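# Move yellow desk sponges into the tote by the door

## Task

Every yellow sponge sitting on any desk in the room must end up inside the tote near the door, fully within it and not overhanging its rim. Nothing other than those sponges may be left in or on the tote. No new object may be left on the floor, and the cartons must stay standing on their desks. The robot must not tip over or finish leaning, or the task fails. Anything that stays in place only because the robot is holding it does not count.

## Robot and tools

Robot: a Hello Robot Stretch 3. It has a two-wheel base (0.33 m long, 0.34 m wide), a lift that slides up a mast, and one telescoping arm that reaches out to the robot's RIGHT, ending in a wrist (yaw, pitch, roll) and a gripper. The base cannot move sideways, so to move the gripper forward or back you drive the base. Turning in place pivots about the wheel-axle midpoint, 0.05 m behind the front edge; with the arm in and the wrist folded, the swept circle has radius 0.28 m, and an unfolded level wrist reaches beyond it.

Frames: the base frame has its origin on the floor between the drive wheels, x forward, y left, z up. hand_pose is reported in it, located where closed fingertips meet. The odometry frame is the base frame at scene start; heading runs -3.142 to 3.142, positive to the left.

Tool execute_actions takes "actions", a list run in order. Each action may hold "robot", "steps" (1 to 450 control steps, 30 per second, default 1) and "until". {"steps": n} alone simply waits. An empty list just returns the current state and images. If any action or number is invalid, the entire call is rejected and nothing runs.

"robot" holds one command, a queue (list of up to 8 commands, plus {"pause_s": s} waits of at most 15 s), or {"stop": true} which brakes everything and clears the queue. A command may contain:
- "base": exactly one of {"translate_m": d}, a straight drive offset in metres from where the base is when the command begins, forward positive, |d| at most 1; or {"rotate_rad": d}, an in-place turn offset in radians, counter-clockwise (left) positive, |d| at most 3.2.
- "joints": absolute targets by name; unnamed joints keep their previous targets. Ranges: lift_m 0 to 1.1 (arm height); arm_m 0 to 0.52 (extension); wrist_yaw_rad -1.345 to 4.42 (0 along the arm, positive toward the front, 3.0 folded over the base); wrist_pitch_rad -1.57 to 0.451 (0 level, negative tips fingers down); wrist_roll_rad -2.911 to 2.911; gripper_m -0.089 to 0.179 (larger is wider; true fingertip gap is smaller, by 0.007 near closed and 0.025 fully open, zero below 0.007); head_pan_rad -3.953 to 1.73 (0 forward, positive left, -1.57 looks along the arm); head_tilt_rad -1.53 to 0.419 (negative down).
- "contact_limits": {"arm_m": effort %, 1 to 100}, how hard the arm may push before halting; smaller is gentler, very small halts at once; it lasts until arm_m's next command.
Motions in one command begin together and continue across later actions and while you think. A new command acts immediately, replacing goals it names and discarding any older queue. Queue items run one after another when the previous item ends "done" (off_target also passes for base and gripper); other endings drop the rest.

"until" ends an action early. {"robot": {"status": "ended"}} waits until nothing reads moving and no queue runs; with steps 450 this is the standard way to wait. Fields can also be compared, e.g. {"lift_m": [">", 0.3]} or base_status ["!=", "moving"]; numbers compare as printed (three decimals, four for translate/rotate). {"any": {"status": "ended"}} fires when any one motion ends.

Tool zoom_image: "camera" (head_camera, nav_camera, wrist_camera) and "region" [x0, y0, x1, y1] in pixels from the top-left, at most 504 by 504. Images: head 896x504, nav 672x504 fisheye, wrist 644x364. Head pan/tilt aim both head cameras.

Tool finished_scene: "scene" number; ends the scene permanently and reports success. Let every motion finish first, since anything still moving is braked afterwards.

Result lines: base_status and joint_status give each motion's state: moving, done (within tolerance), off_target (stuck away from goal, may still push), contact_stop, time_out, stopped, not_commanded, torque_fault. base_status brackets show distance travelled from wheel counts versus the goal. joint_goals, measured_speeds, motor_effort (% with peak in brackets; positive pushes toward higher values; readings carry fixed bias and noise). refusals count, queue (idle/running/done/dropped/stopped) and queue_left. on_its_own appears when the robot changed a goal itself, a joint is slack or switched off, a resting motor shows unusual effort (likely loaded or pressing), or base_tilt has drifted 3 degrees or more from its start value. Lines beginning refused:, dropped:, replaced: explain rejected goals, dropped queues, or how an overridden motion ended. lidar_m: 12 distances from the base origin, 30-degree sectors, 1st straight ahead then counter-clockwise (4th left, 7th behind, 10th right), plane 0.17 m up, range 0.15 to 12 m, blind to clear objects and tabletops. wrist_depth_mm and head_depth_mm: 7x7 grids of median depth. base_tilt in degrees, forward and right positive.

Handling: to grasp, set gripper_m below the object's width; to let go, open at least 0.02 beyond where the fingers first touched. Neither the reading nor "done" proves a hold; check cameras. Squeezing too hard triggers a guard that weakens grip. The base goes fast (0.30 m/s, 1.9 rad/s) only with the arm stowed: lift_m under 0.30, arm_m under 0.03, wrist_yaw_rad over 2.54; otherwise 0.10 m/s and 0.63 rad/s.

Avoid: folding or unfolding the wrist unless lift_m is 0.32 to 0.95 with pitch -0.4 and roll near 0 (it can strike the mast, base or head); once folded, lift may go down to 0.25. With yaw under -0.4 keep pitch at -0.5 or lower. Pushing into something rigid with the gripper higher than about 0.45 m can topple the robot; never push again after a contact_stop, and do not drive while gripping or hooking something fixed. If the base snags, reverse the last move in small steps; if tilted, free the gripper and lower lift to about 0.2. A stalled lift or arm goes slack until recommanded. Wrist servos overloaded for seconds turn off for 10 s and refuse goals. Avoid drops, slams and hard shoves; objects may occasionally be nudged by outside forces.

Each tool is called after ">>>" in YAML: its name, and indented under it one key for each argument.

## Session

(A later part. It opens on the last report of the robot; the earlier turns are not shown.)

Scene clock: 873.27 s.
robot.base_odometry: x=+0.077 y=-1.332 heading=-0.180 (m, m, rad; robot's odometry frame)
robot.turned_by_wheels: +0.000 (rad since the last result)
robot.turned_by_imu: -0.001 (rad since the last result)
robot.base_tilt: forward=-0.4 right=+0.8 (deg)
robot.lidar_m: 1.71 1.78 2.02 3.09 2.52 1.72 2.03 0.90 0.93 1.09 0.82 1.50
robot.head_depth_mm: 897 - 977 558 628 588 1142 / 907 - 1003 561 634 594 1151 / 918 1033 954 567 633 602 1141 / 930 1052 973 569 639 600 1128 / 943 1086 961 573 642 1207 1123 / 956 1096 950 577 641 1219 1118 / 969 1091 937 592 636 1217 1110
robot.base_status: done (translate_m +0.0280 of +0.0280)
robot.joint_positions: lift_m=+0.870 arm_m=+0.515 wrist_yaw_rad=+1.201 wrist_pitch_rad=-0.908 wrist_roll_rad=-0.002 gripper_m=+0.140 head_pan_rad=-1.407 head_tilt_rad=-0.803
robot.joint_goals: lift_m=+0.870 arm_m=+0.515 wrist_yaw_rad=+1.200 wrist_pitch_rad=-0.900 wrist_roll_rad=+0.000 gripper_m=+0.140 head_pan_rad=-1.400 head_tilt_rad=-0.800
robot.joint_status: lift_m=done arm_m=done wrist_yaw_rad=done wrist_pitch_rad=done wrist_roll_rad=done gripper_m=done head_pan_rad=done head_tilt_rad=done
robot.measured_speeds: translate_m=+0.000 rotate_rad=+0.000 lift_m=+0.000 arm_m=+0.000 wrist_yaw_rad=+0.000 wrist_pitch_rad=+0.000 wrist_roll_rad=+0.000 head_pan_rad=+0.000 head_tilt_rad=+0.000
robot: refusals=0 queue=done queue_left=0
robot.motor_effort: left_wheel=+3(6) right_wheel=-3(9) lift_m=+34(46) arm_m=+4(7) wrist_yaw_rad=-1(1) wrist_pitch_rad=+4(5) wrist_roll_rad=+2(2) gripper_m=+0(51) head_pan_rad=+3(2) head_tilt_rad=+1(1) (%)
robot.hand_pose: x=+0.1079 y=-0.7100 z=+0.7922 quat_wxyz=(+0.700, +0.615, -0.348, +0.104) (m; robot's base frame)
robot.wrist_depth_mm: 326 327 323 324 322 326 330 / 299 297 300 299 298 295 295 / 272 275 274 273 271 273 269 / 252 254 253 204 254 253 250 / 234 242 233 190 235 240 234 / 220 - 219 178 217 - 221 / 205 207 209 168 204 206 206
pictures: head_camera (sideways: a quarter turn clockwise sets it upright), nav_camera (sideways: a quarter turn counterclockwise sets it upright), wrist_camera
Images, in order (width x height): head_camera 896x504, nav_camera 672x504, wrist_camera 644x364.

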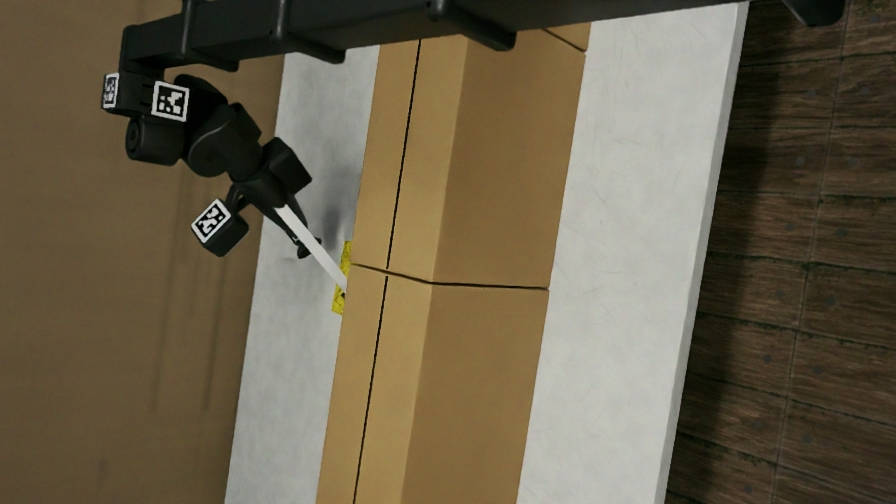

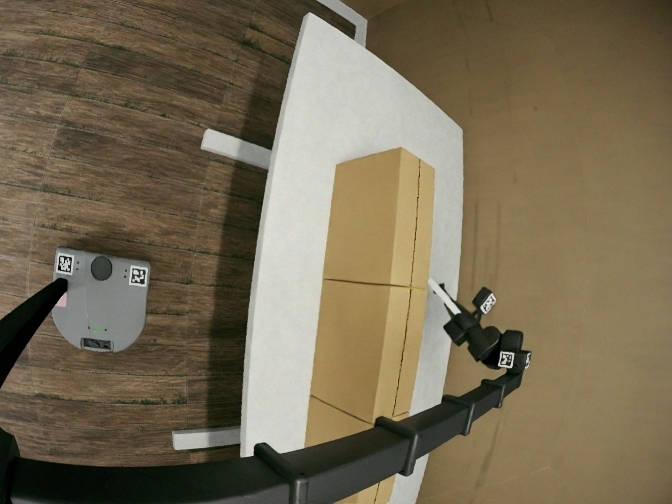

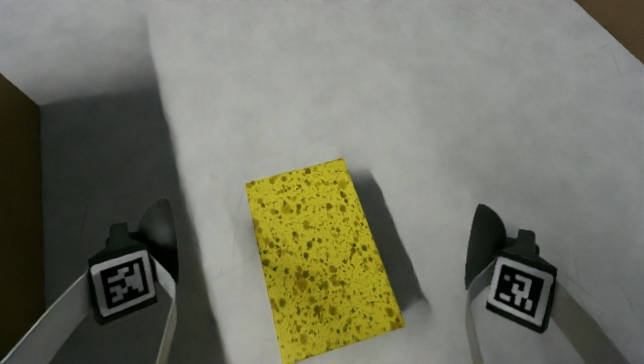

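>>> execute_actions:
  actions:
    - {"robot": [{"joints": {"lift_m": 0.825}}, {"joints": {"gripper_m": 0.03}}, {"joints": {"lift_m": 1.03, "wrist_pitch_rad": -0.4}}], "steps": 450, "until": {"robot": {"status": "ended"}}}

Scene clock: 887.40 s.
robot.base_odometry: x=+0.077 y=-1.332 heading=-0.180 (m, m, rad; robot's odometry frame)
robot.turned_by_wheels: +0.000 (rad since the last result)
robot.turned_by_imu: -0.001 (rad since the last result)
robot.base_tilt: forward=-0.3 right=+0.8 (deg)
robot.lidar_m: 1.72 1.78 2.02 3.07 2.51 1.72 2.03 0.90 0.93 1.08 0.82 1.51
robot.head_depth_mm: 910 1024 1017 564 626 588 1156 / 947 1036 1001 562 633 595 1145 / - 1053 989 568 633 601 1139 / 916 1067 974 570 638 601 1134 / 907 1084 962 573 643 1207 1122 / 927 1098 949 577 641 1221 1114 / 967 1090 936 592 635 1215 1107
robot.base_status: done (translate_m +0.0280 of +0.0280)
robot.joint_positions: lift_m=+1.030 arm_m=+0.515 wrist_yaw_rad=+1.201 wrist_pitch_rad=-0.423 wrist_roll_rad=-0.002 gripper_m=+0.031 head_pan_rad=-1.407 head_tilt_rad=-0.803
robot.joint_goals: lift_m=+1.030 arm_m=+0.515 wrist_yaw_rad=+1.200 wrist_pitch_rad=-0.400 wrist_roll_rad=+0.000 gripper_m=+0.030 head_pan_rad=-1.400 head_tilt_rad=-0.800
robot.joint_status: lift_m=done arm_m=done wrist_yaw_rad=done wrist_pitch_rad=done wrist_roll_rad=done gripper_m=done head_pan_rad=done head_tilt_rad=done
robot.measured_speeds: translate_m=+0.000 rotate_rad=+0.000 lift_m=+0.000 arm_m=+0.000 wrist_yaw_rad=+0.000 wrist_pitch_rad=+0.000 wrist_roll_rad=+0.000 head_pan_rad=+0.000 head_tilt_rad=+0.000
robot: refusals=0 queue=done queue_left=0
robot.motor_effort: left_wheel=+2(2) right_wheel=-3(3) lift_m=+48(53) arm_m=+5(5) wrist_yaw_rad=-1(1) wrist_pitch_rad=+14(14) wrist_roll_rad=+2(1) gripper_m=-16(95) head_pan_rad=+1(2) head_tilt_rad=+0(1) (%)
robot.hand_pose: x=+0.1872 y=-0.7406 z=+1.0412 quat_wxyz=(+0.655, +0.513, -0.485, +0.268) (m; robot's base frame)
robot.wrist_depth_mm: - - - 915 590 423 336 / - - - - 609 443 346 / - - - 165 649 462 357 / - - 677 152 647 480 362 / 615 596 143 141 146 494 380 / 522 519 133 131 132 491 386 / 442 454 445 126 440 465 408
pictures: head_camera (sideways: a quarter turn clockwise sets it upright), nav_camera (sideways: a quarter turn counterclockwise sets it upright), wrist_camera
Images, in order (width x height): head_camera 896x504, nav_camera 672x504, wrist_camera 644x364.

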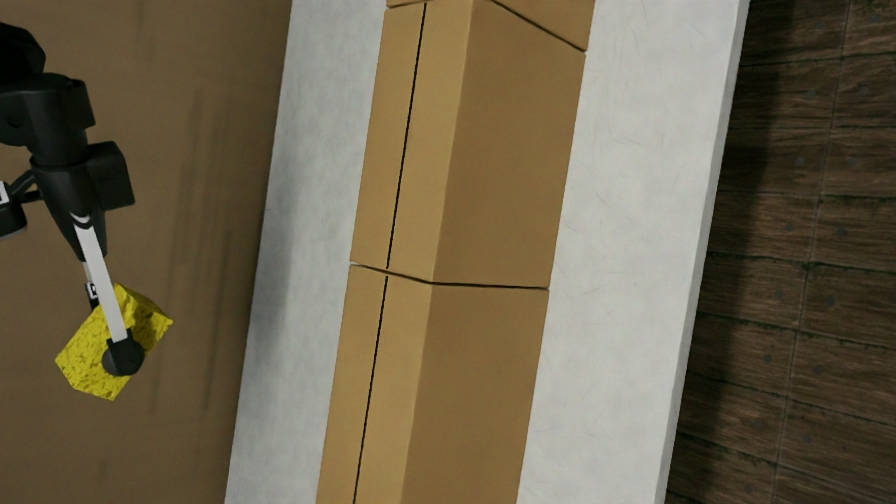

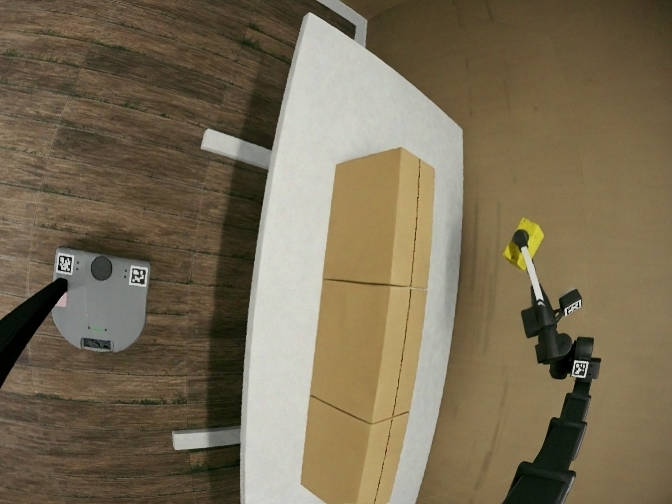

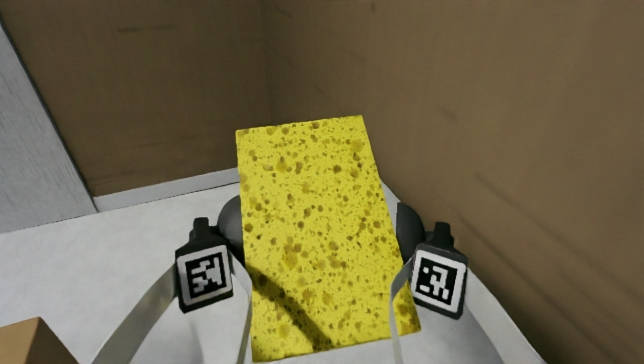

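>>> execute_actions:
  actions:
    - {"robot": [{"joints": {"arm_m": 0.0, "head_pan_rad": -1.5, "head_tilt_rad": -1.05}}, {"joints": {"lift_m": 0.9, "wrist_yaw_rad": 2.65}, "base": {"rotate_rad": 0.613}}, {"joints": {"lift_m": 0.29}, "base": {"translate_m": 0.4}}, {"base": {"translate_m": 0.668}}, {"base": {"rotate_rad": 1.587}}, {"joints": {"lift_m": 0.36, "wrist_yaw_rad": 1.57, "arm_m": 0.46}}, {"joints": {"wrist_pitch_rad": -0.9}}], "steps": 450, "until": {"robot": {"status": "ended"}}}
    - {"steps": 450, "until": {"robot": {"status": "ended"}}}

Scene clock: 947.27 s.
robot.base_odometry: x=+1.047 y=-0.884 heading=+2.020 (m, m, rad; robot's odometry frame)
robot.turned_by_wheels: +2.200 (rad since the last result)
robot.turned_by_imu: +2.213 (rad since the last result)
robot.base_tilt: forward=-0.4 right=+0.8 (deg)
robot.lidar_m: 3.03 2.82 2.45 1.97 1.27 1.68 1.09 0.85 0.83 0.91 1.00 2.56
robot.head_depth_mm: 800 911 1054 1256 1366 1226 1116 / 856 990 1176 1437 1353 1216 1124 / 923 1082 1290 1485 1342 1227 - / 1000 1198 1452 1456 1335 1220 - / 1099 1310 1587 1404 1283 1205 1086 / 1027 1202 1448 1469 1286 1186 1081 / 923 1113 1554 1450 1299 1177 1077
robot.base_status: done (rotate_rad +1.5869 of +1.5870)
robot.joint_positions: lift_m=+0.360 arm_m=+0.460 wrist_yaw_rad=+1.571 wrist_pitch_rad=-0.908 wrist_roll_rad=-0.002 gripper_m=+0.031 head_pan_rad=-1.494 head_tilt_rad=-1.037
robot.joint_goals: lift_m=+0.360 arm_m=+0.460 wrist_yaw_rad=+1.570 wrist_pitch_rad=-0.900 wrist_roll_rad=+0.000 gripper_m=+0.030 head_pan_rad=-1.500 head_tilt_rad=-1.050
robot.joint_status: lift_m=done arm_m=done wrist_yaw_rad=done wrist_pitch_rad=done wrist_roll_rad=done gripper_m=done head_pan_rad=done head_tilt_rad=done
robot.measured_speeds: translate_m=+0.000 rotate_rad=+0.000 lift_m=+0.000 arm_m=+0.000 wrist_yaw_rad=+0.000 wrist_pitch_rad=+0.000 wrist_roll_rad=+0.000 head_pan_rad=+0.000 head_tilt_rad=+0.000
robot: refusals=0 queue=done queue_left=0
robot.motor_effort: left_wheel=-2(7) right_wheel=+3(16) lift_m=+48(47) arm_m=+4(4) wrist_yaw_rad=-2(5) wrist_pitch_rad=+5(14) wrist_roll_rad=+2(1) gripper_m=-15(15) head_pan_rad=-2(10) head_tilt_rad=-5(21) (%)
robot.hand_pose: x=+0.1174 y=-0.6048 z=+0.2817 quat_wxyz=(+0.669, +0.668, -0.229, +0.231) (m; robot's base frame)
robot.wrist_depth_mm: 627 629 638 621 617 611 464 / 571 576 569 570 559 560 414 / 522 532 517 165 520 516 470 / 486 379 349 151 484 485 488 / 452 388 143 141 145 451 445 / 419 359 133 132 132 417 417 / 383 390 356 125 390 393 392
pictures: head_camera (sideways: a quarter turn clockwise sets it upright), nav_camera (sideways: a quarter turn counterclockwise sets it upright), wrist_camera
Images, in order (width x height): head_camera 896x504, nav_camera 672x504, wrist_camera 644x364.

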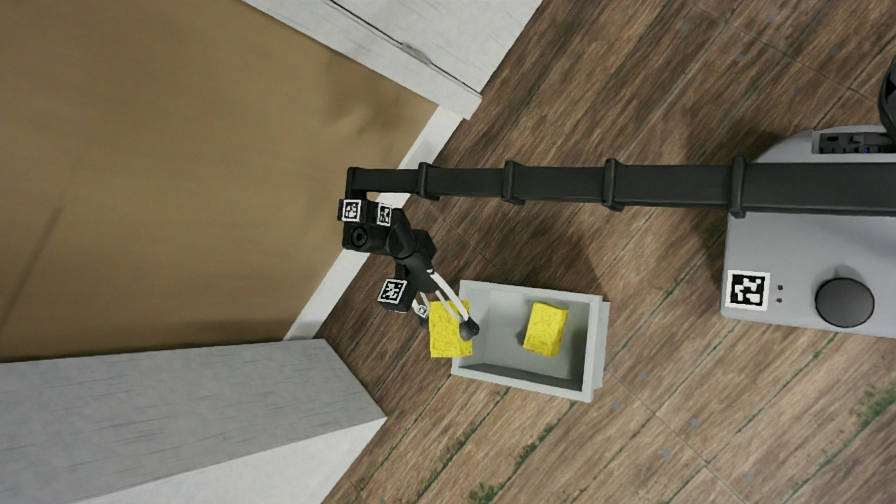

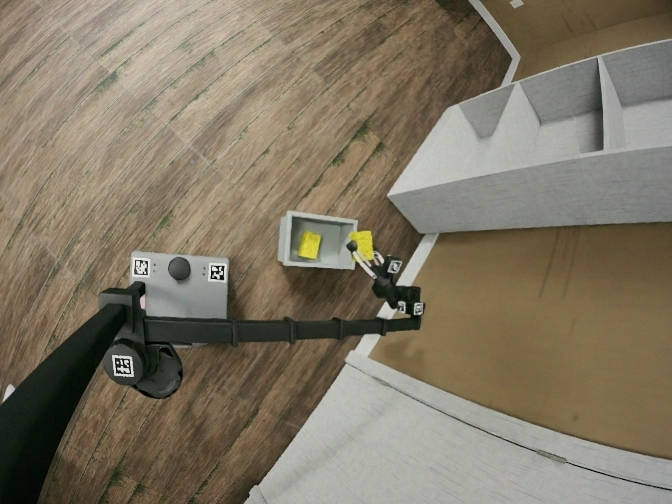

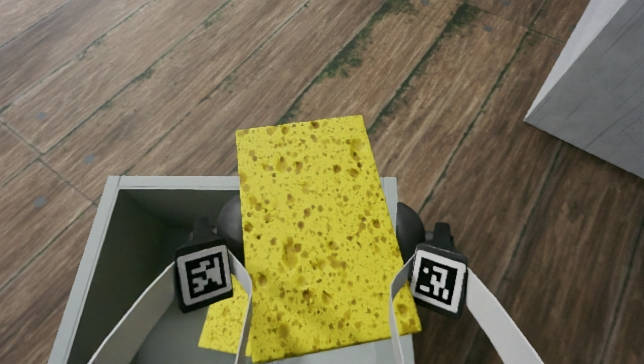

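>>> execute_actions:
  actions:
    - {"robot": [{"joints": {"arm_m": 0.452, "lift_m": 0.235}}], "steps": 450, "until": {"robot": {"status": "ended"}}}

Scene clock: 997.33 s.
robot.base_odometry: x=+1.047 y=-0.884 heading=+2.020 (m, m, rad; robot's odometry frame)
robot.turned_by_wheels: +0.000 (rad since the last result)
robot.turned_by_imu: -0.001 (rad since the last result)
robot.base_tilt: forward=-0.3 right=+0.8 (deg)
robot.lidar_m: 3.04 2.83 2.45 1.97 1.27 1.68 1.09 0.85 0.83 0.58 0.58 2.57
robot.head_depth_mm: 799 913 1054 1252 1368 1230 1120 / 854 989 1177 1430 1353 1222 1119 / 925 1083 1307 1479 1343 1227 - / 1001 1198 1479 1452 1335 1217 - / 1096 1315 1592 1477 1289 1206 1087 / 1027 1203 1441 1469 1285 1185 1082 / 923 1115 1554 1449 1298 1175 1076
robot.base_status: done (rotate_rad +1.5869 of +1.5870)
robot.joint_positions: lift_m=+0.235 arm_m=+0.452 wrist_yaw_rad=+1.571 wrist_pitch_rad=-0.908 wrist_roll_rad=-0.002 gripper_m=+0.031 head_pan_rad=-1.494 head_tilt_rad=-1.037
robot.joint_goals: lift_m=+0.235 arm_m=+0.452 wrist_yaw_rad=+1.570 wrist_pitch_rad=-0.900 wrist_roll_rad=+0.000 gripper_m=+0.030 head_pan_rad=-1.500 head_tilt_rad=-1.050
robot.joint_status: lift_m=done arm_m=done wrist_yaw_rad=done wrist_pitch_rad=done wrist_roll_rad=done gripper_m=done head_pan_rad=done head_tilt_rad=done
robot.measured_speeds: translate_m=+0.000 rotate_rad=+0.000 lift_m=+0.000 arm_m=+0.000 wrist_yaw_rad=+0.000 wrist_pitch_rad=+0.000 wrist_roll_rad=+0.000 head_pan_rad=+0.000 head_tilt_rad=+0.000
robot: refusals=0 queue=done queue_left=0
robot.motor_effort: left_wheel=-2(2) right_wheel=+3(3) lift_m=+36(45) arm_m=-3(2) wrist_yaw_rad=-1(2) wrist_pitch_rad=+5(5) wrist_roll_rad=+1(2) gripper_m=-16(16) head_pan_rad=-2(2) head_tilt_rad=-4(5) (%)
robot.hand_pose: x=+0.1172 y=-0.5974 z=+0.1570 quat_wxyz=(+0.669, +0.668, -0.229, +0.231) (m; robot's base frame)
robot.wrist_depth_mm: 446 451 450 445 438 447 425 / 413 412 402 406 401 405 394 / 248 258 246 165 243 380 372 / 261 330 297 152 221 349 345 / 263 322 142 141 144 324 321 / 262 299 133 131 131 300 302 / 263 275 241 126 194 277 283
pictures: head_camera (sideways: a quarter turn clockwise sets it upright), nav_camera (sideways: a quarter turn counterclockwise sets it upright), wrist_camera
Images, in order (width x height): head_camera 896x504, nav_camera 672x504, wrist_camera 644x364.

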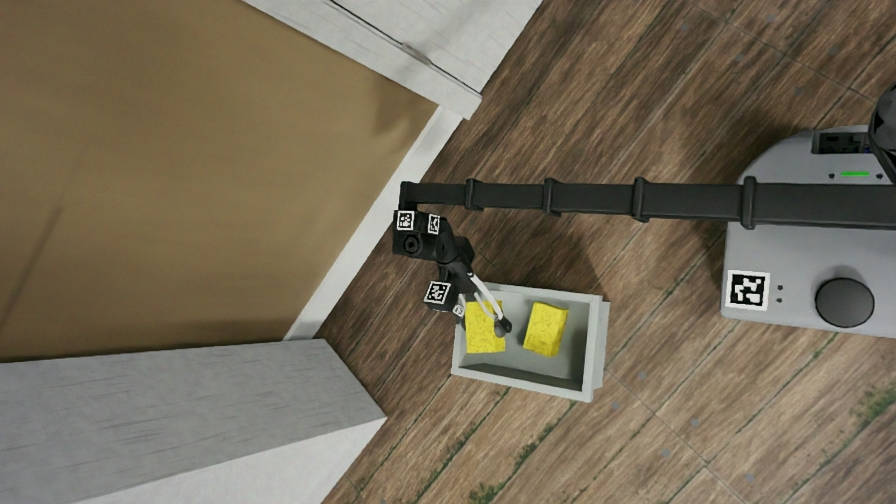

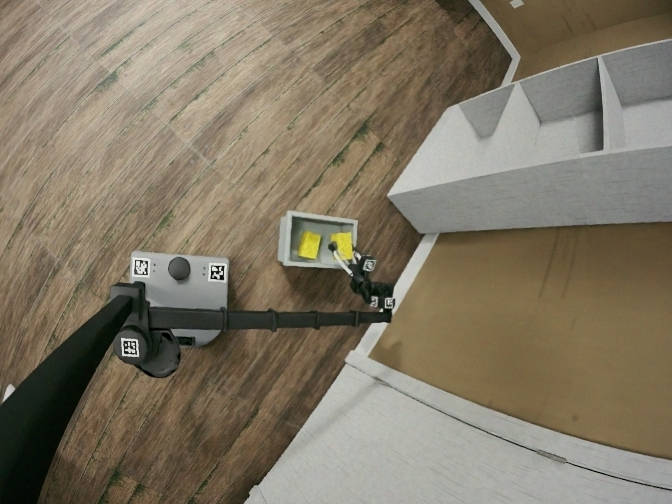

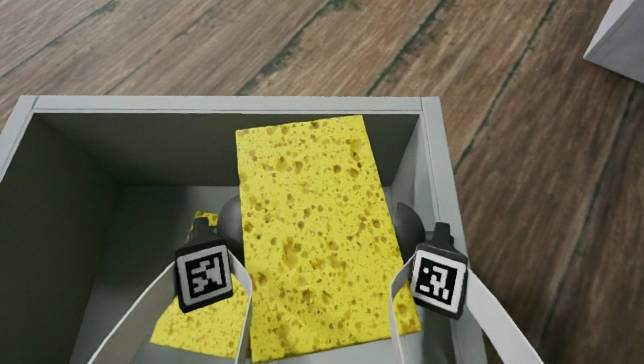

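>>> execute_actions:
  actions:
    - {"robot": [{"joints": {"arm_m": 0.456, "lift_m": 0.16}}], "steps": 450, "until": {"robot": {"status": "ended"}}}

Scene clock: 1064.67 s.
robot.base_odometry: x=+1.047 y=-0.884 heading=+2.020 (m, m, rad; robot's odometry frame)
robot.turned_by_wheels: +0.000 (rad since the last result)
robot.turned_by_imu: -0.001 (rad since the last result)
robot.base_tilt: forward=-0.4 right=+0.9 (deg)
robot.lidar_m: 3.04 2.82 2.46 1.98 1.26 1.68 1.09 0.85 0.83 0.91 1.00 2.56
robot.head_depth_mm: 797 913 1052 1255 1369 1226 1119 / 857 987 1176 1427 1356 1219 1108 / 921 1084 1316 1483 1341 1220 - / 1005 1192 1479 1513 1331 1216 - / 1096 1311 1595 1493 1285 1205 1086 / 1026 1200 1451 1467 1284 1178 1081 / 922 1110 1554 1451 1296 1173 1077
robot.base_status: done (rotate_rad +1.5869 of +1.5870)
robot.joint_positions: lift_m=+0.160 arm_m=+0.456 wrist_yaw_rad=+1.571 wrist_pitch_rad=-0.908 wrist_roll_rad=-0.002 gripper_m=+0.031 head_pan_rad=-1.494 head_tilt_rad=-1.037
robot.joint_goals: lift_m=+0.160 arm_m=+0.456 wrist_yaw_rad=+1.570 wrist_pitch_rad=-0.900 wrist_roll_rad=+0.000 gripper_m=+0.030 head_pan_rad=-1.500 head_tilt_rad=-1.050
robot.joint_status: lift_m=done arm_m=done wrist_yaw_rad=done wrist_pitch_rad=done wrist_roll_rad=done gripper_m=done head_pan_rad=done head_tilt_rad=done
robot.measured_speeds: translate_m=+0.000 rotate_rad=+0.000 lift_m=+0.000 arm_m=+0.000 wrist_yaw_rad=+0.000 wrist_pitch_rad=+0.000 wrist_roll_rad=+0.000 head_pan_rad=+0.000 head_tilt_rad=+0.000
robot: refusals=0 queue=done queue_left=0
robot.motor_effort: left_wheel=-2(2) right_wheel=+3(3) lift_m=+36(37) arm_m=+5(4) wrist_yaw_rad=-1(1) wrist_pitch_rad=+5(5) wrist_roll_rad=+1(2) gripper_m=-15(15) head_pan_rad=-3(3) head_tilt_rad=-4(4) (%)
robot.hand_pose: x=+0.1172 y=-0.6008 z=+0.0820 quat_wxyz=(+0.669, +0.668, -0.229, +0.231) (m; robot's base frame)
robot.wrist_depth_mm: 177 177 176 175 175 335 333 / 211 208 208 207 199 300 311 / 248 257 244 165 233 151 285 / 253 258 206 152 208 138 264 / 243 201 143 141 145 127 245 / 231 186 133 132 132 117 229 / 212 176 178 126 184 126 214
pictures: head_camera (sideways: a quarter turn clockwise sets it upright), nav_camera (sideways: a quarter turn counterclockwise sets it upright), wrist_camera
Images, in order (width x height): head_camera 896x504, nav_camera 672x504, wrist_camera 644x364.

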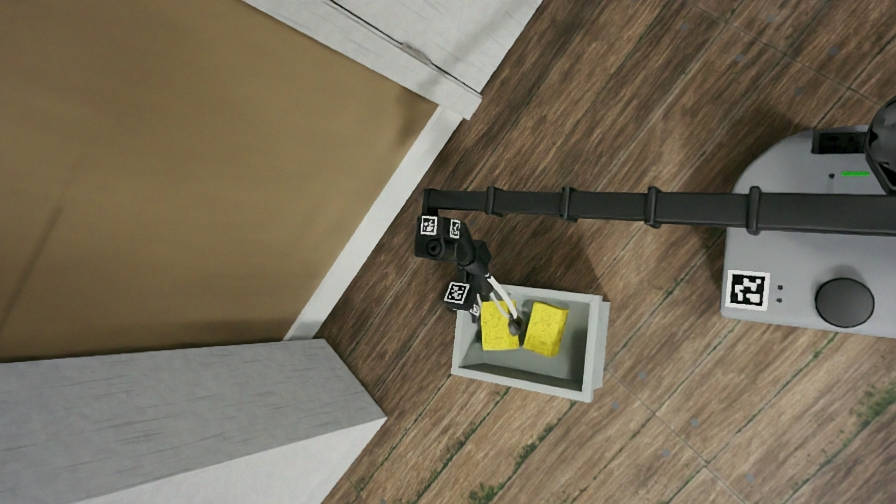

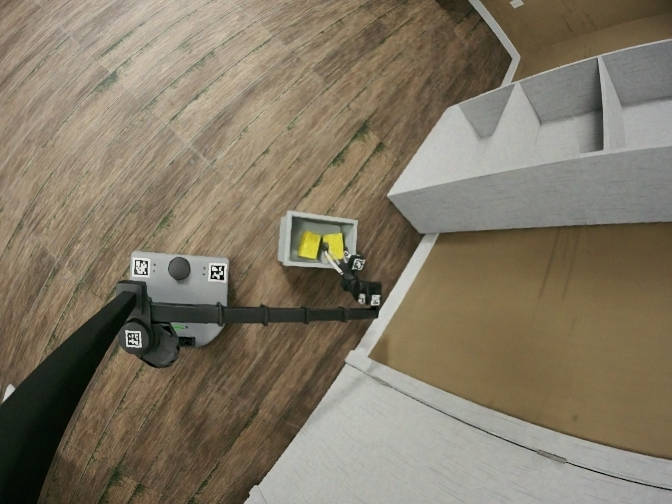

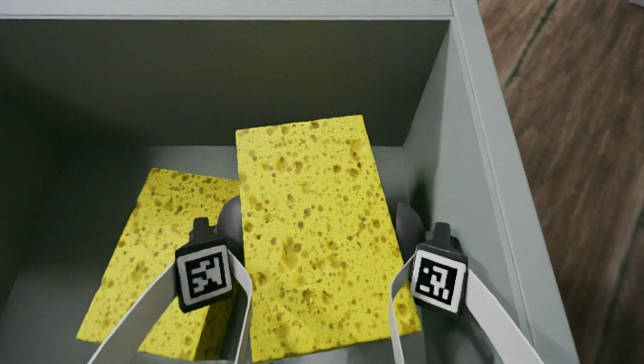

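>>> execute_actions:
  actions:
    - {"robot": [{"joints": {"arm_m": 0.461}}, {"joints": {"lift_m": 0.113}}], "steps": 450, "until": {"robot": {"status": "ended"}}}

Scene clock: 1099.70 s.
robot.base_odometry: x=+1.047 y=-0.884 heading=+2.020 (m, m, rad; robot's odometry frame)
robot.turned_by_wheels: +0.000 (rad since the last result)
robot.turned_by_imu: -0.001 (rad since the last result)
robot.base_tilt: forward=-0.4 right=+0.8 (deg)
robot.lidar_m: 3.02 2.82 2.46 1.97 1.27 1.68 1.09 0.85 0.83 0.91 0.99 2.57
robot.head_depth_mm: 799 913 1056 1253 1364 1227 1123 / 857 992 1180 1434 1348 1218 1113 / 922 1082 1312 1484 1341 1224 - / 1002 1195 1476 1512 1329 1219 - / 1102 1311 1595 1499 1286 1204 1087 / 1026 1202 1447 1466 1288 1183 1081 / 925 1110 1550 1452 1298 1176 1075
robot.base_status: done (rotate_rad +1.5868 of +1.5870)
robot.joint_positions: lift_m=+0.125 arm_m=+0.461 wrist_yaw_rad=+1.572 wrist_pitch_rad=-0.874 wrist_roll_rad=+0.009 gripper_m=+0.031 head_pan_rad=-1.494 head_tilt_rad=-1.037
robot.joint_goals: lift_m=+0.125 arm_m=+0.461 wrist_yaw_rad=+1.570 wrist_pitch_rad=-0.900 wrist_roll_rad=+0.000 gripper_m=+0.030 head_pan_rad=-1.500 head_tilt_rad=-1.050
robot.joint_status: lift_m=contact_stop arm_m=done wrist_yaw_rad=done wrist_pitch_rad=done wrist_roll_rad=done gripper_m=done head_pan_rad=done head_tilt_rad=done
robot.measured_speeds: translate_m=+0.000 rotate_rad=+0.005 lift_m=-0.008 arm_m=+0.000 wrist_yaw_rad=+0.020 wrist_pitch_rad=+0.264 wrist_roll_rad=+0.000 head_pan_rad=+0.000 head_tilt_rad=+0.000
robot: refusals=0 queue=dropped queue_left=0
robot.on_its_own: lift_m is slack since a contact_stop, until your next command for it (your +0.113 is given up)
robot.motor_effort: left_wheel=-4(5) right_wheel=+7(15) lift_m=+35(38) arm_m=+4(5) wrist_yaw_rad=-3(3) wrist_pitch_rad=-26(26) wrist_roll_rad=-5(7) gripper_m=-16(16) head_pan_rad=-3(2) head_tilt_rad=-4(5) (%)
robot.hand_pose: x=+0.1245 y=-0.6057 z=+0.0515 quat_wxyz=(+0.664, +0.666, -0.243, +0.239) (m; robot's base frame)
robot.wrist_depth_mm: 177 177 175 175 174 136 303 / 209 208 208 206 196 122 274 / 245 245 241 165 226 111 251 / 233 182 177 151 196 110 229 / 216 168 141 141 151 110 94 / 159 158 134 131 132 103 86 / 150 148 181 126 174 103 80
pictures: head_camera (sideways: a quarter turn clockwise sets it upright), nav_camera (sideways: a quarter turn counterclockwise sets it upright), wrist_camera
Images, in order (width x height): head_camera 896x504, nav_camera 672x504, wrist_camera 644x364.

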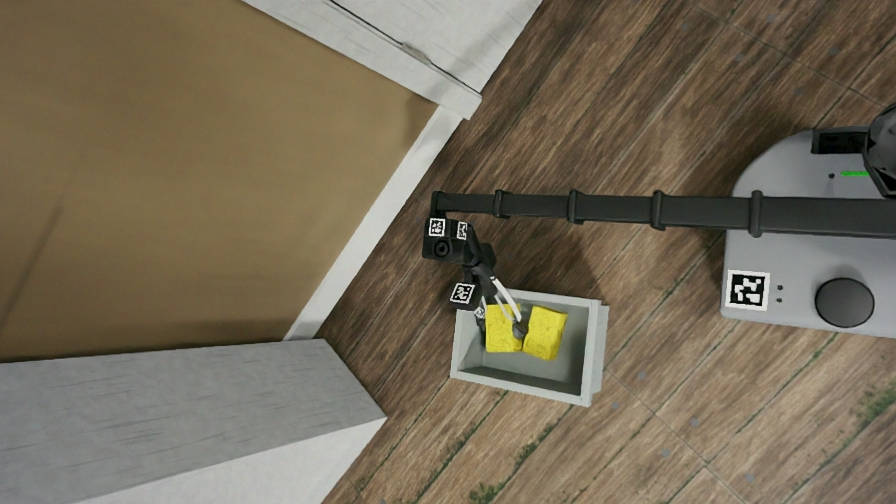

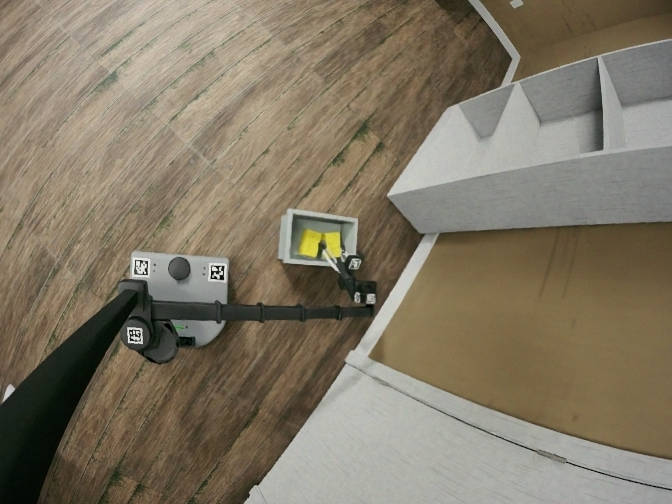

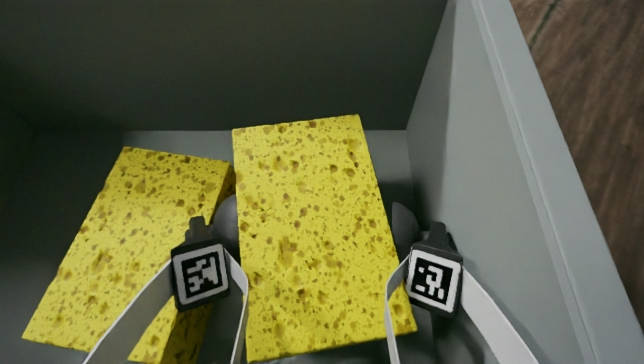

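>>> execute_actions:
  actions:
    - {"robot": [{"joints": {"lift_m": 0.132}}, {"joints": {"arm_m": 0.432}}], "steps": 450, "until": {"robot": {"status": "ended"}}}

Scene clock: 1110.03 s.
robot.base_odometry: x=+1.047 y=-0.884 heading=+2.020 (m, m, rad; robot's odometry frame)
robot.turned_by_wheels: +0.000 (rad since the last result)
robot.turned_by_imu: -0.001 (rad since the last result)
robot.base_tilt: forward=-0.4 right=+0.8 (deg)
robot.lidar_m: 3.03 2.83 2.45 1.97 1.27 1.68 1.09 0.85 0.83 0.91 0.99 2.56
robot.head_depth_mm: 800 911 1055 1255 1368 1227 1122 / 856 985 1178 1432 1355 1220 1117 / 926 1084 1312 1489 1339 1218 - / 1000 1190 1481 1524 1327 1217 - / 1102 1313 1594 1483 1286 1205 1086 / 1026 1196 1450 1460 1285 1191 1080 / 925 1111 1548 1452 1304 1178 1073
robot.base_status: done (rotate_rad +1.5870 of +1.5870)
robot.joint_positions: lift_m=+0.132 arm_m=+0.432 wrist_yaw_rad=+1.571 wrist_pitch_rad=-0.898 wrist_roll_rad=+0.006 gripper_m=+0.031 head_pan_rad=-1.494 head_tilt_rad=-1.037
robot.joint_goals: lift_m=+0.132 arm_m=+0.432 wrist_yaw_rad=+1.570 wrist_pitch_rad=-0.900 wrist_roll_rad=+0.000 gripper_m=+0.030 head_pan_rad=-1.500 head_tilt_rad=-1.050
robot.joint_status: lift_m=done arm_m=done wrist_yaw_rad=done wrist_pitch_rad=done wrist_roll_rad=done gripper_m=done head_pan_rad=done head_tilt_rad=done
robot.measured_speeds: translate_m=+0.000 rotate_rad=+0.000 lift_m=+0.000 arm_m=+0.000 wrist_yaw_rad=+0.000 wrist_pitch_rad=+0.000 wrist_roll_rad=+0.000 head_pan_rad=+0.000 head_tilt_rad=+0.000
robot: refusals=0 queue=done queue_left=0
robot.motor_effort: left_wheel=-1(2) right_wheel=+1(4) lift_m=+47(47) arm_m=-4(5) wrist_yaw_rad=-1(2) wrist_pitch_rad=-1(19) wrist_roll_rad=-3(6) gripper_m=-15(16) head_pan_rad=-2(2) head_tilt_rad=-5(5) (%)
robot.hand_pose: x=+0.1194 y=-0.5775 z=+0.0551 quat_wxyz=(+0.667, +0.668, -0.235, +0.231) (m; robot's base frame)
robot.wrist_depth_mm: 182 182 180 180 177 168 136 / 212 214 213 212 211 169 123 / 234 248 239 165 246 167 113 / 228 187 179 153 233 166 111 / 214 170 144 141 144 167 110 / 162 160 133 131 131 155 111 / 187 153 185 126 185 179 110
pictures: head_camera (sideways: a quarter turn clockwise sets it upright), nav_camera (sideways: a quarter turn counterclockwise sets it upright), wrist_camera
Images, in order (width x height): head_camera 896x504, nav_camera 672x504, wrist_camera 644x364.

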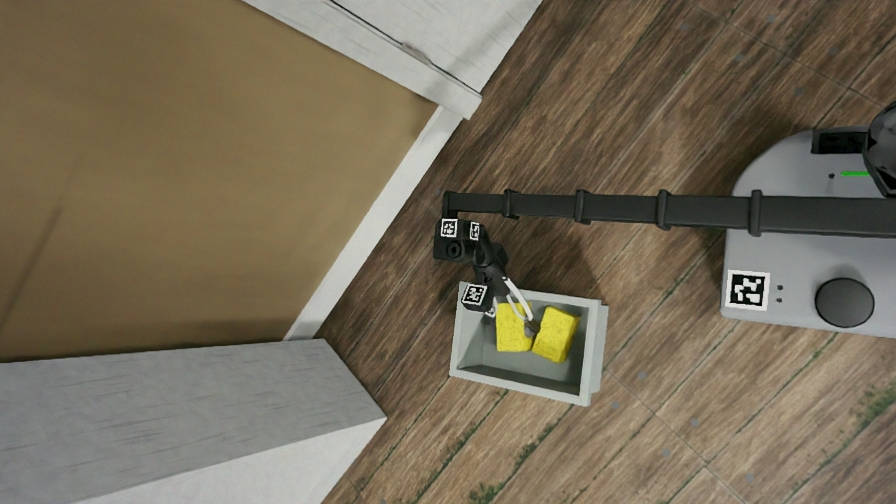

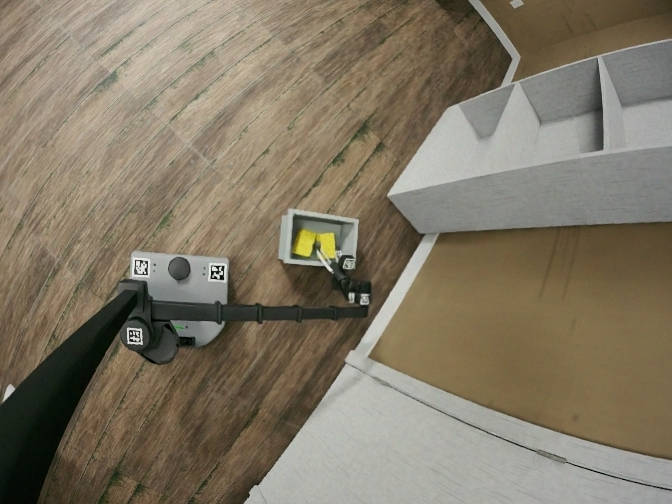

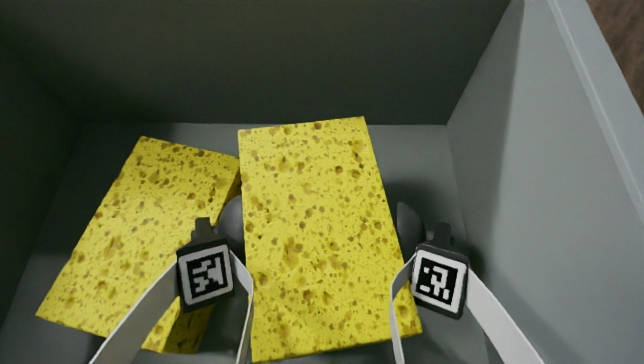

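>>> execute_actions:
  actions:
    - {"robot": [{"base": {"translate_m": 0.025}}, {"joints": {"lift_m": 0.113}}, {"joints": {"gripper_m": 0.10}}, {"joints": {"lift_m": 0.34}}], "steps": 450, "until": {"robot": {"status": "ended"}}}

Scene clock: 1120.13 s.
robot.base_odometry: x=+1.036 y=-0.861 heading=+2.020 (m, m, rad; robot's odometry frame)
robot.turned_by_wheels: +0.000 (rad since the last result)
robot.turned_by_imu: -0.001 (rad since the last result)
robot.base_tilt: forward=-0.4 right=+0.9 (deg)
robot.lidar_m: 3.00 2.80 2.43 1.97 1.28 1.70 1.11 0.87 0.84 0.92 0.98 2.55
robot.head_depth_mm: 811 930 1075 1282 1364 1232 1119 / 869 1006 1196 1435 1355 1217 1113 / 937 1102 1336 1497 1340 1218 - / 1020 1218 1499 1519 1324 1224 - / 1097 1305 1589 1483 1286 1208 1089 / 1003 1168 1418 1462 1287 1186 1080 / 904 1119 1564 1449 1296 1176 1075
robot.base_status: done (translate_m +0.0250 of +0.0250)
robot.joint_positions: lift_m=+0.123 arm_m=+0.432 wrist_yaw_rad=+1.571 wrist_pitch_rad=-0.874 wrist_roll_rad=+0.015 gripper_m=+0.031 head_pan_rad=-1.494 head_tilt_rad=-1.037
robot.joint_goals: lift_m=+0.124 arm_m=+0.432 wrist_yaw_rad=+1.570 wrist_pitch_rad=-0.900 wrist_roll_rad=+0.000 gripper_m=+0.030 head_pan_rad=-1.500 head_tilt_rad=-1.050
robot.joint_status: lift_m=contact_stop arm_m=done wrist_yaw_rad=done wrist_pitch_rad=done wrist_roll_rad=done gripper_m=done head_pan_rad=done head_tilt_rad=done
robot.measured_speeds: translate_m=+0.000 rotate_rad=+0.000 lift_m=-0.008 arm_m=+0.000 wrist_yaw_rad=+0.000 wrist_pitch_rad=+0.168 wrist_roll_rad=+0.072 head_pan_rad=+0.000 head_tilt_rad=+0.000
robot: refusals=0 queue=dropped queue_left=0
robot.on_its_own: lift_m is slack since a contact_stop, until your next command for it (your +0.113 is given up)
robot.motor_effort: left_wheel=-4(5) right_wheel=+9(11) lift_m=+37(45) arm_m=-3(4) wrist_yaw_rad=-1(1) wrist_pitch_rad=-23(23) wrist_roll_rad=-10(10) gripper_m=-16(16) head_pan_rad=-2(1) head_tilt_rad=-5(5) (%)
robot.hand_pose: x=+0.1247 y=-0.5775 z=+0.0502 quat_wxyz=(+0.663, +0.666, -0.246, +0.236) (m; robot's base frame)
robot.wrist_depth_mm: 156 154 154 154 152 148 133 / 183 182 181 181 180 164 119 / 214 223 211 165 218 163 108 / 226 180 176 152 228 163 107 / 212 167 140 141 177 162 107 / 157 158 135 132 133 152 107 / 145 147 180 125 181 151 107
pictures: head_camera (sideways: a quarter turn clockwise sets it upright), nav_camera (sideways: a quarter turn counterclockwise sets it upright), wrist_camera
dropped: robot: command 1 of its queue: lift_m: contact_stop
Images, in order (width x height): head_camera 896x504, nav_camera 672x504, wrist_camera 644x364.

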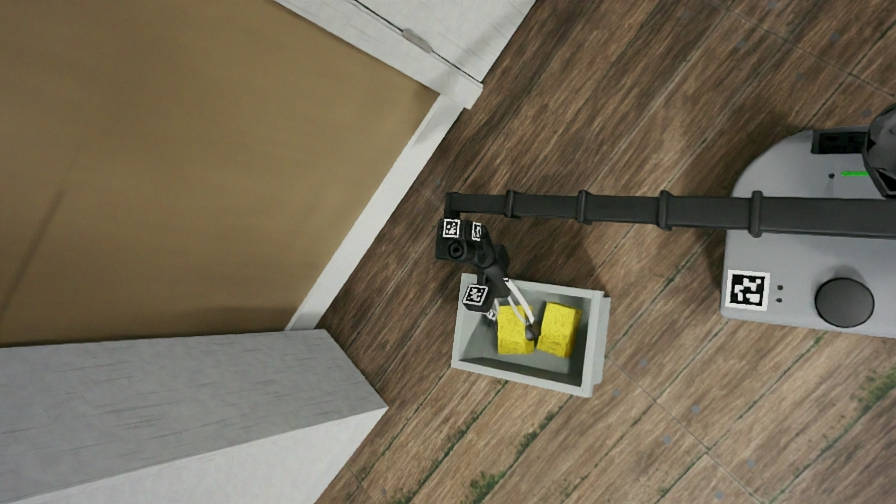

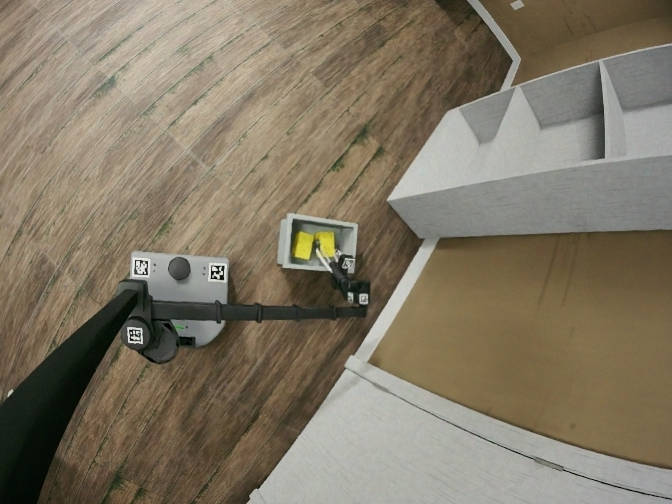

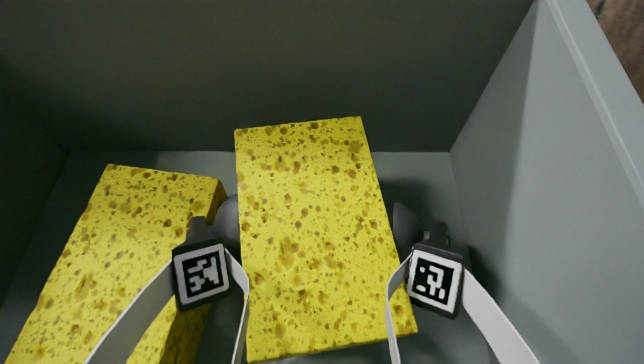

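>>> execute_actions:
  actions:
    - {"robot": [{"joints": {"lift_m": 0.131}}, {"joints": {"gripper_m": 0.10}}, {"joints": {"lift_m": 0.34}}], "steps": 450, "until": {"robot": {"status": "ended"}}}

Scene clock: 1133.60 s.
robot.base_odometry: x=+1.036 y=-0.861 heading=+2.020 (m, m, rad; robot's odometry frame)
robot.turned_by_wheels: +0.000 (rad since the last result)
robot.turned_by_imu: -0.001 (rad since the last result)
robot.base_tilt: forward=-0.4 right=+0.9 (deg)
robot.lidar_m: 3.01 2.80 2.44 1.97 1.28 1.70 1.11 0.86 0.84 0.93 0.98 2.54
robot.head_depth_mm: 812 928 1072 1279 1369 1229 1119 / 872 1007 1201 1437 1353 1221 1123 / 939 1098 1317 1477 1344 1230 - / 1018 1215 1488 1444 1328 1217 - / 1098 1303 1590 1475 1284 1205 1085 / 1001 1172 1419 1465 1288 1185 1084 / 902 1117 1571 1458 1298 1178 1074
robot.base_status: done (translate_m +0.0250 of +0.0250)
robot.joint_positions: lift_m=+0.340 arm_m=+0.432 wrist_yaw_rad=+1.571 wrist_pitch_rad=-0.908 wrist_roll_rad=+0.004 gripper_m=+0.100 head_pan_rad=-1.494 head_tilt_rad=-1.037
robot.joint_goals: lift_m=+0.340 arm_m=+0.432 wrist_yaw_rad=+1.570 wrist_pitch_rad=-0.900 wrist_roll_rad=+0.000 gripper_m=+0.100 head_pan_rad=-1.500 head_tilt_rad=-1.050
robot.joint_status: lift_m=done arm_m=done wrist_yaw_rad=done wrist_pitch_rad=done wrist_roll_rad=done gripper_m=done head_pan_rad=done head_tilt_rad=done
robot.measured_speeds: translate_m=+0.000 rotate_rad=+0.000 lift_m=+0.000 arm_m=+0.000 wrist_yaw_rad=+0.000 wrist_pitch_rad=+0.000 wrist_roll_rad=+0.000 head_pan_rad=+0.000 head_tilt_rad=+0.000
robot: refusals=0 queue=done queue_left=0
robot.motor_effort: left_wheel=-1(3) right_wheel=+2(7) lift_m=+48(48) arm_m=-3(4) wrist_yaw_rad=-1(0) wrist_pitch_rad=+4(19) wrist_roll_rad=-2(8) gripper_m=+0(88) head_pan_rad=-2(2) head_tilt_rad=-5(5) (%)
robot.hand_pose: x=+0.1174 y=-0.5775 z=+0.2617 quat_wxyz=(+0.668, +0.669, -0.231, +0.229) (m; robot's base frame)
robot.wrist_depth_mm: 589 601 601 591 578 594 572 / 546 546 551 545 552 539 434 / 503 504 505 500 495 497 458 / 463 461 351 347 449 463 449 / 437 334 416 419 390 426 427 / 401 295 360 363 388 406 401 / 385 363 348 346 369 378 382
pictures: head_camera (sideways: a quarter turn clockwise sets it upright), nav_camera (sideways: a quarter turn counterclockwise sets it upright), wrist_camera
Images, in order (width x height): head_camera 896x504, nav_camera 672x504, wrist_camera 644x364.

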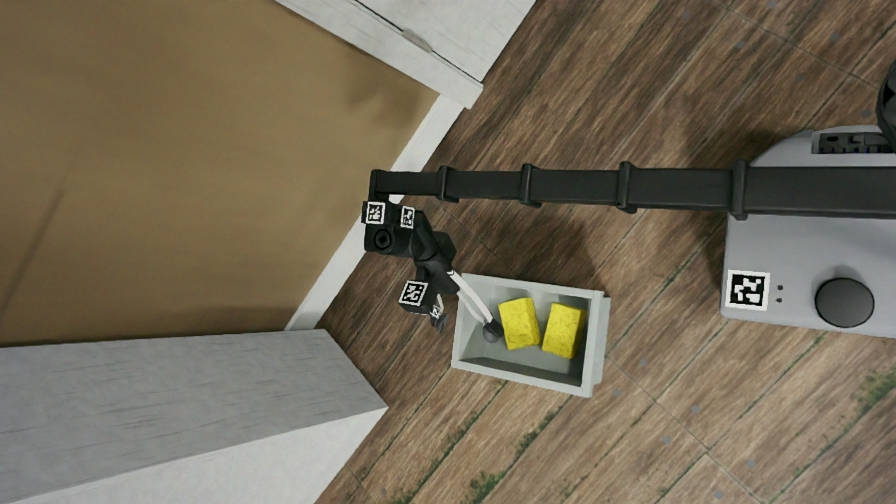

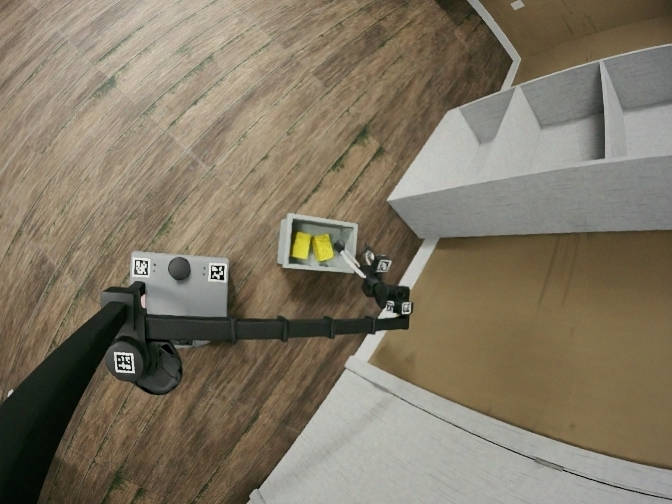

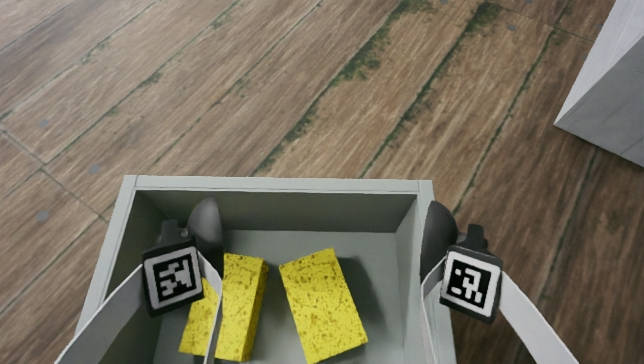

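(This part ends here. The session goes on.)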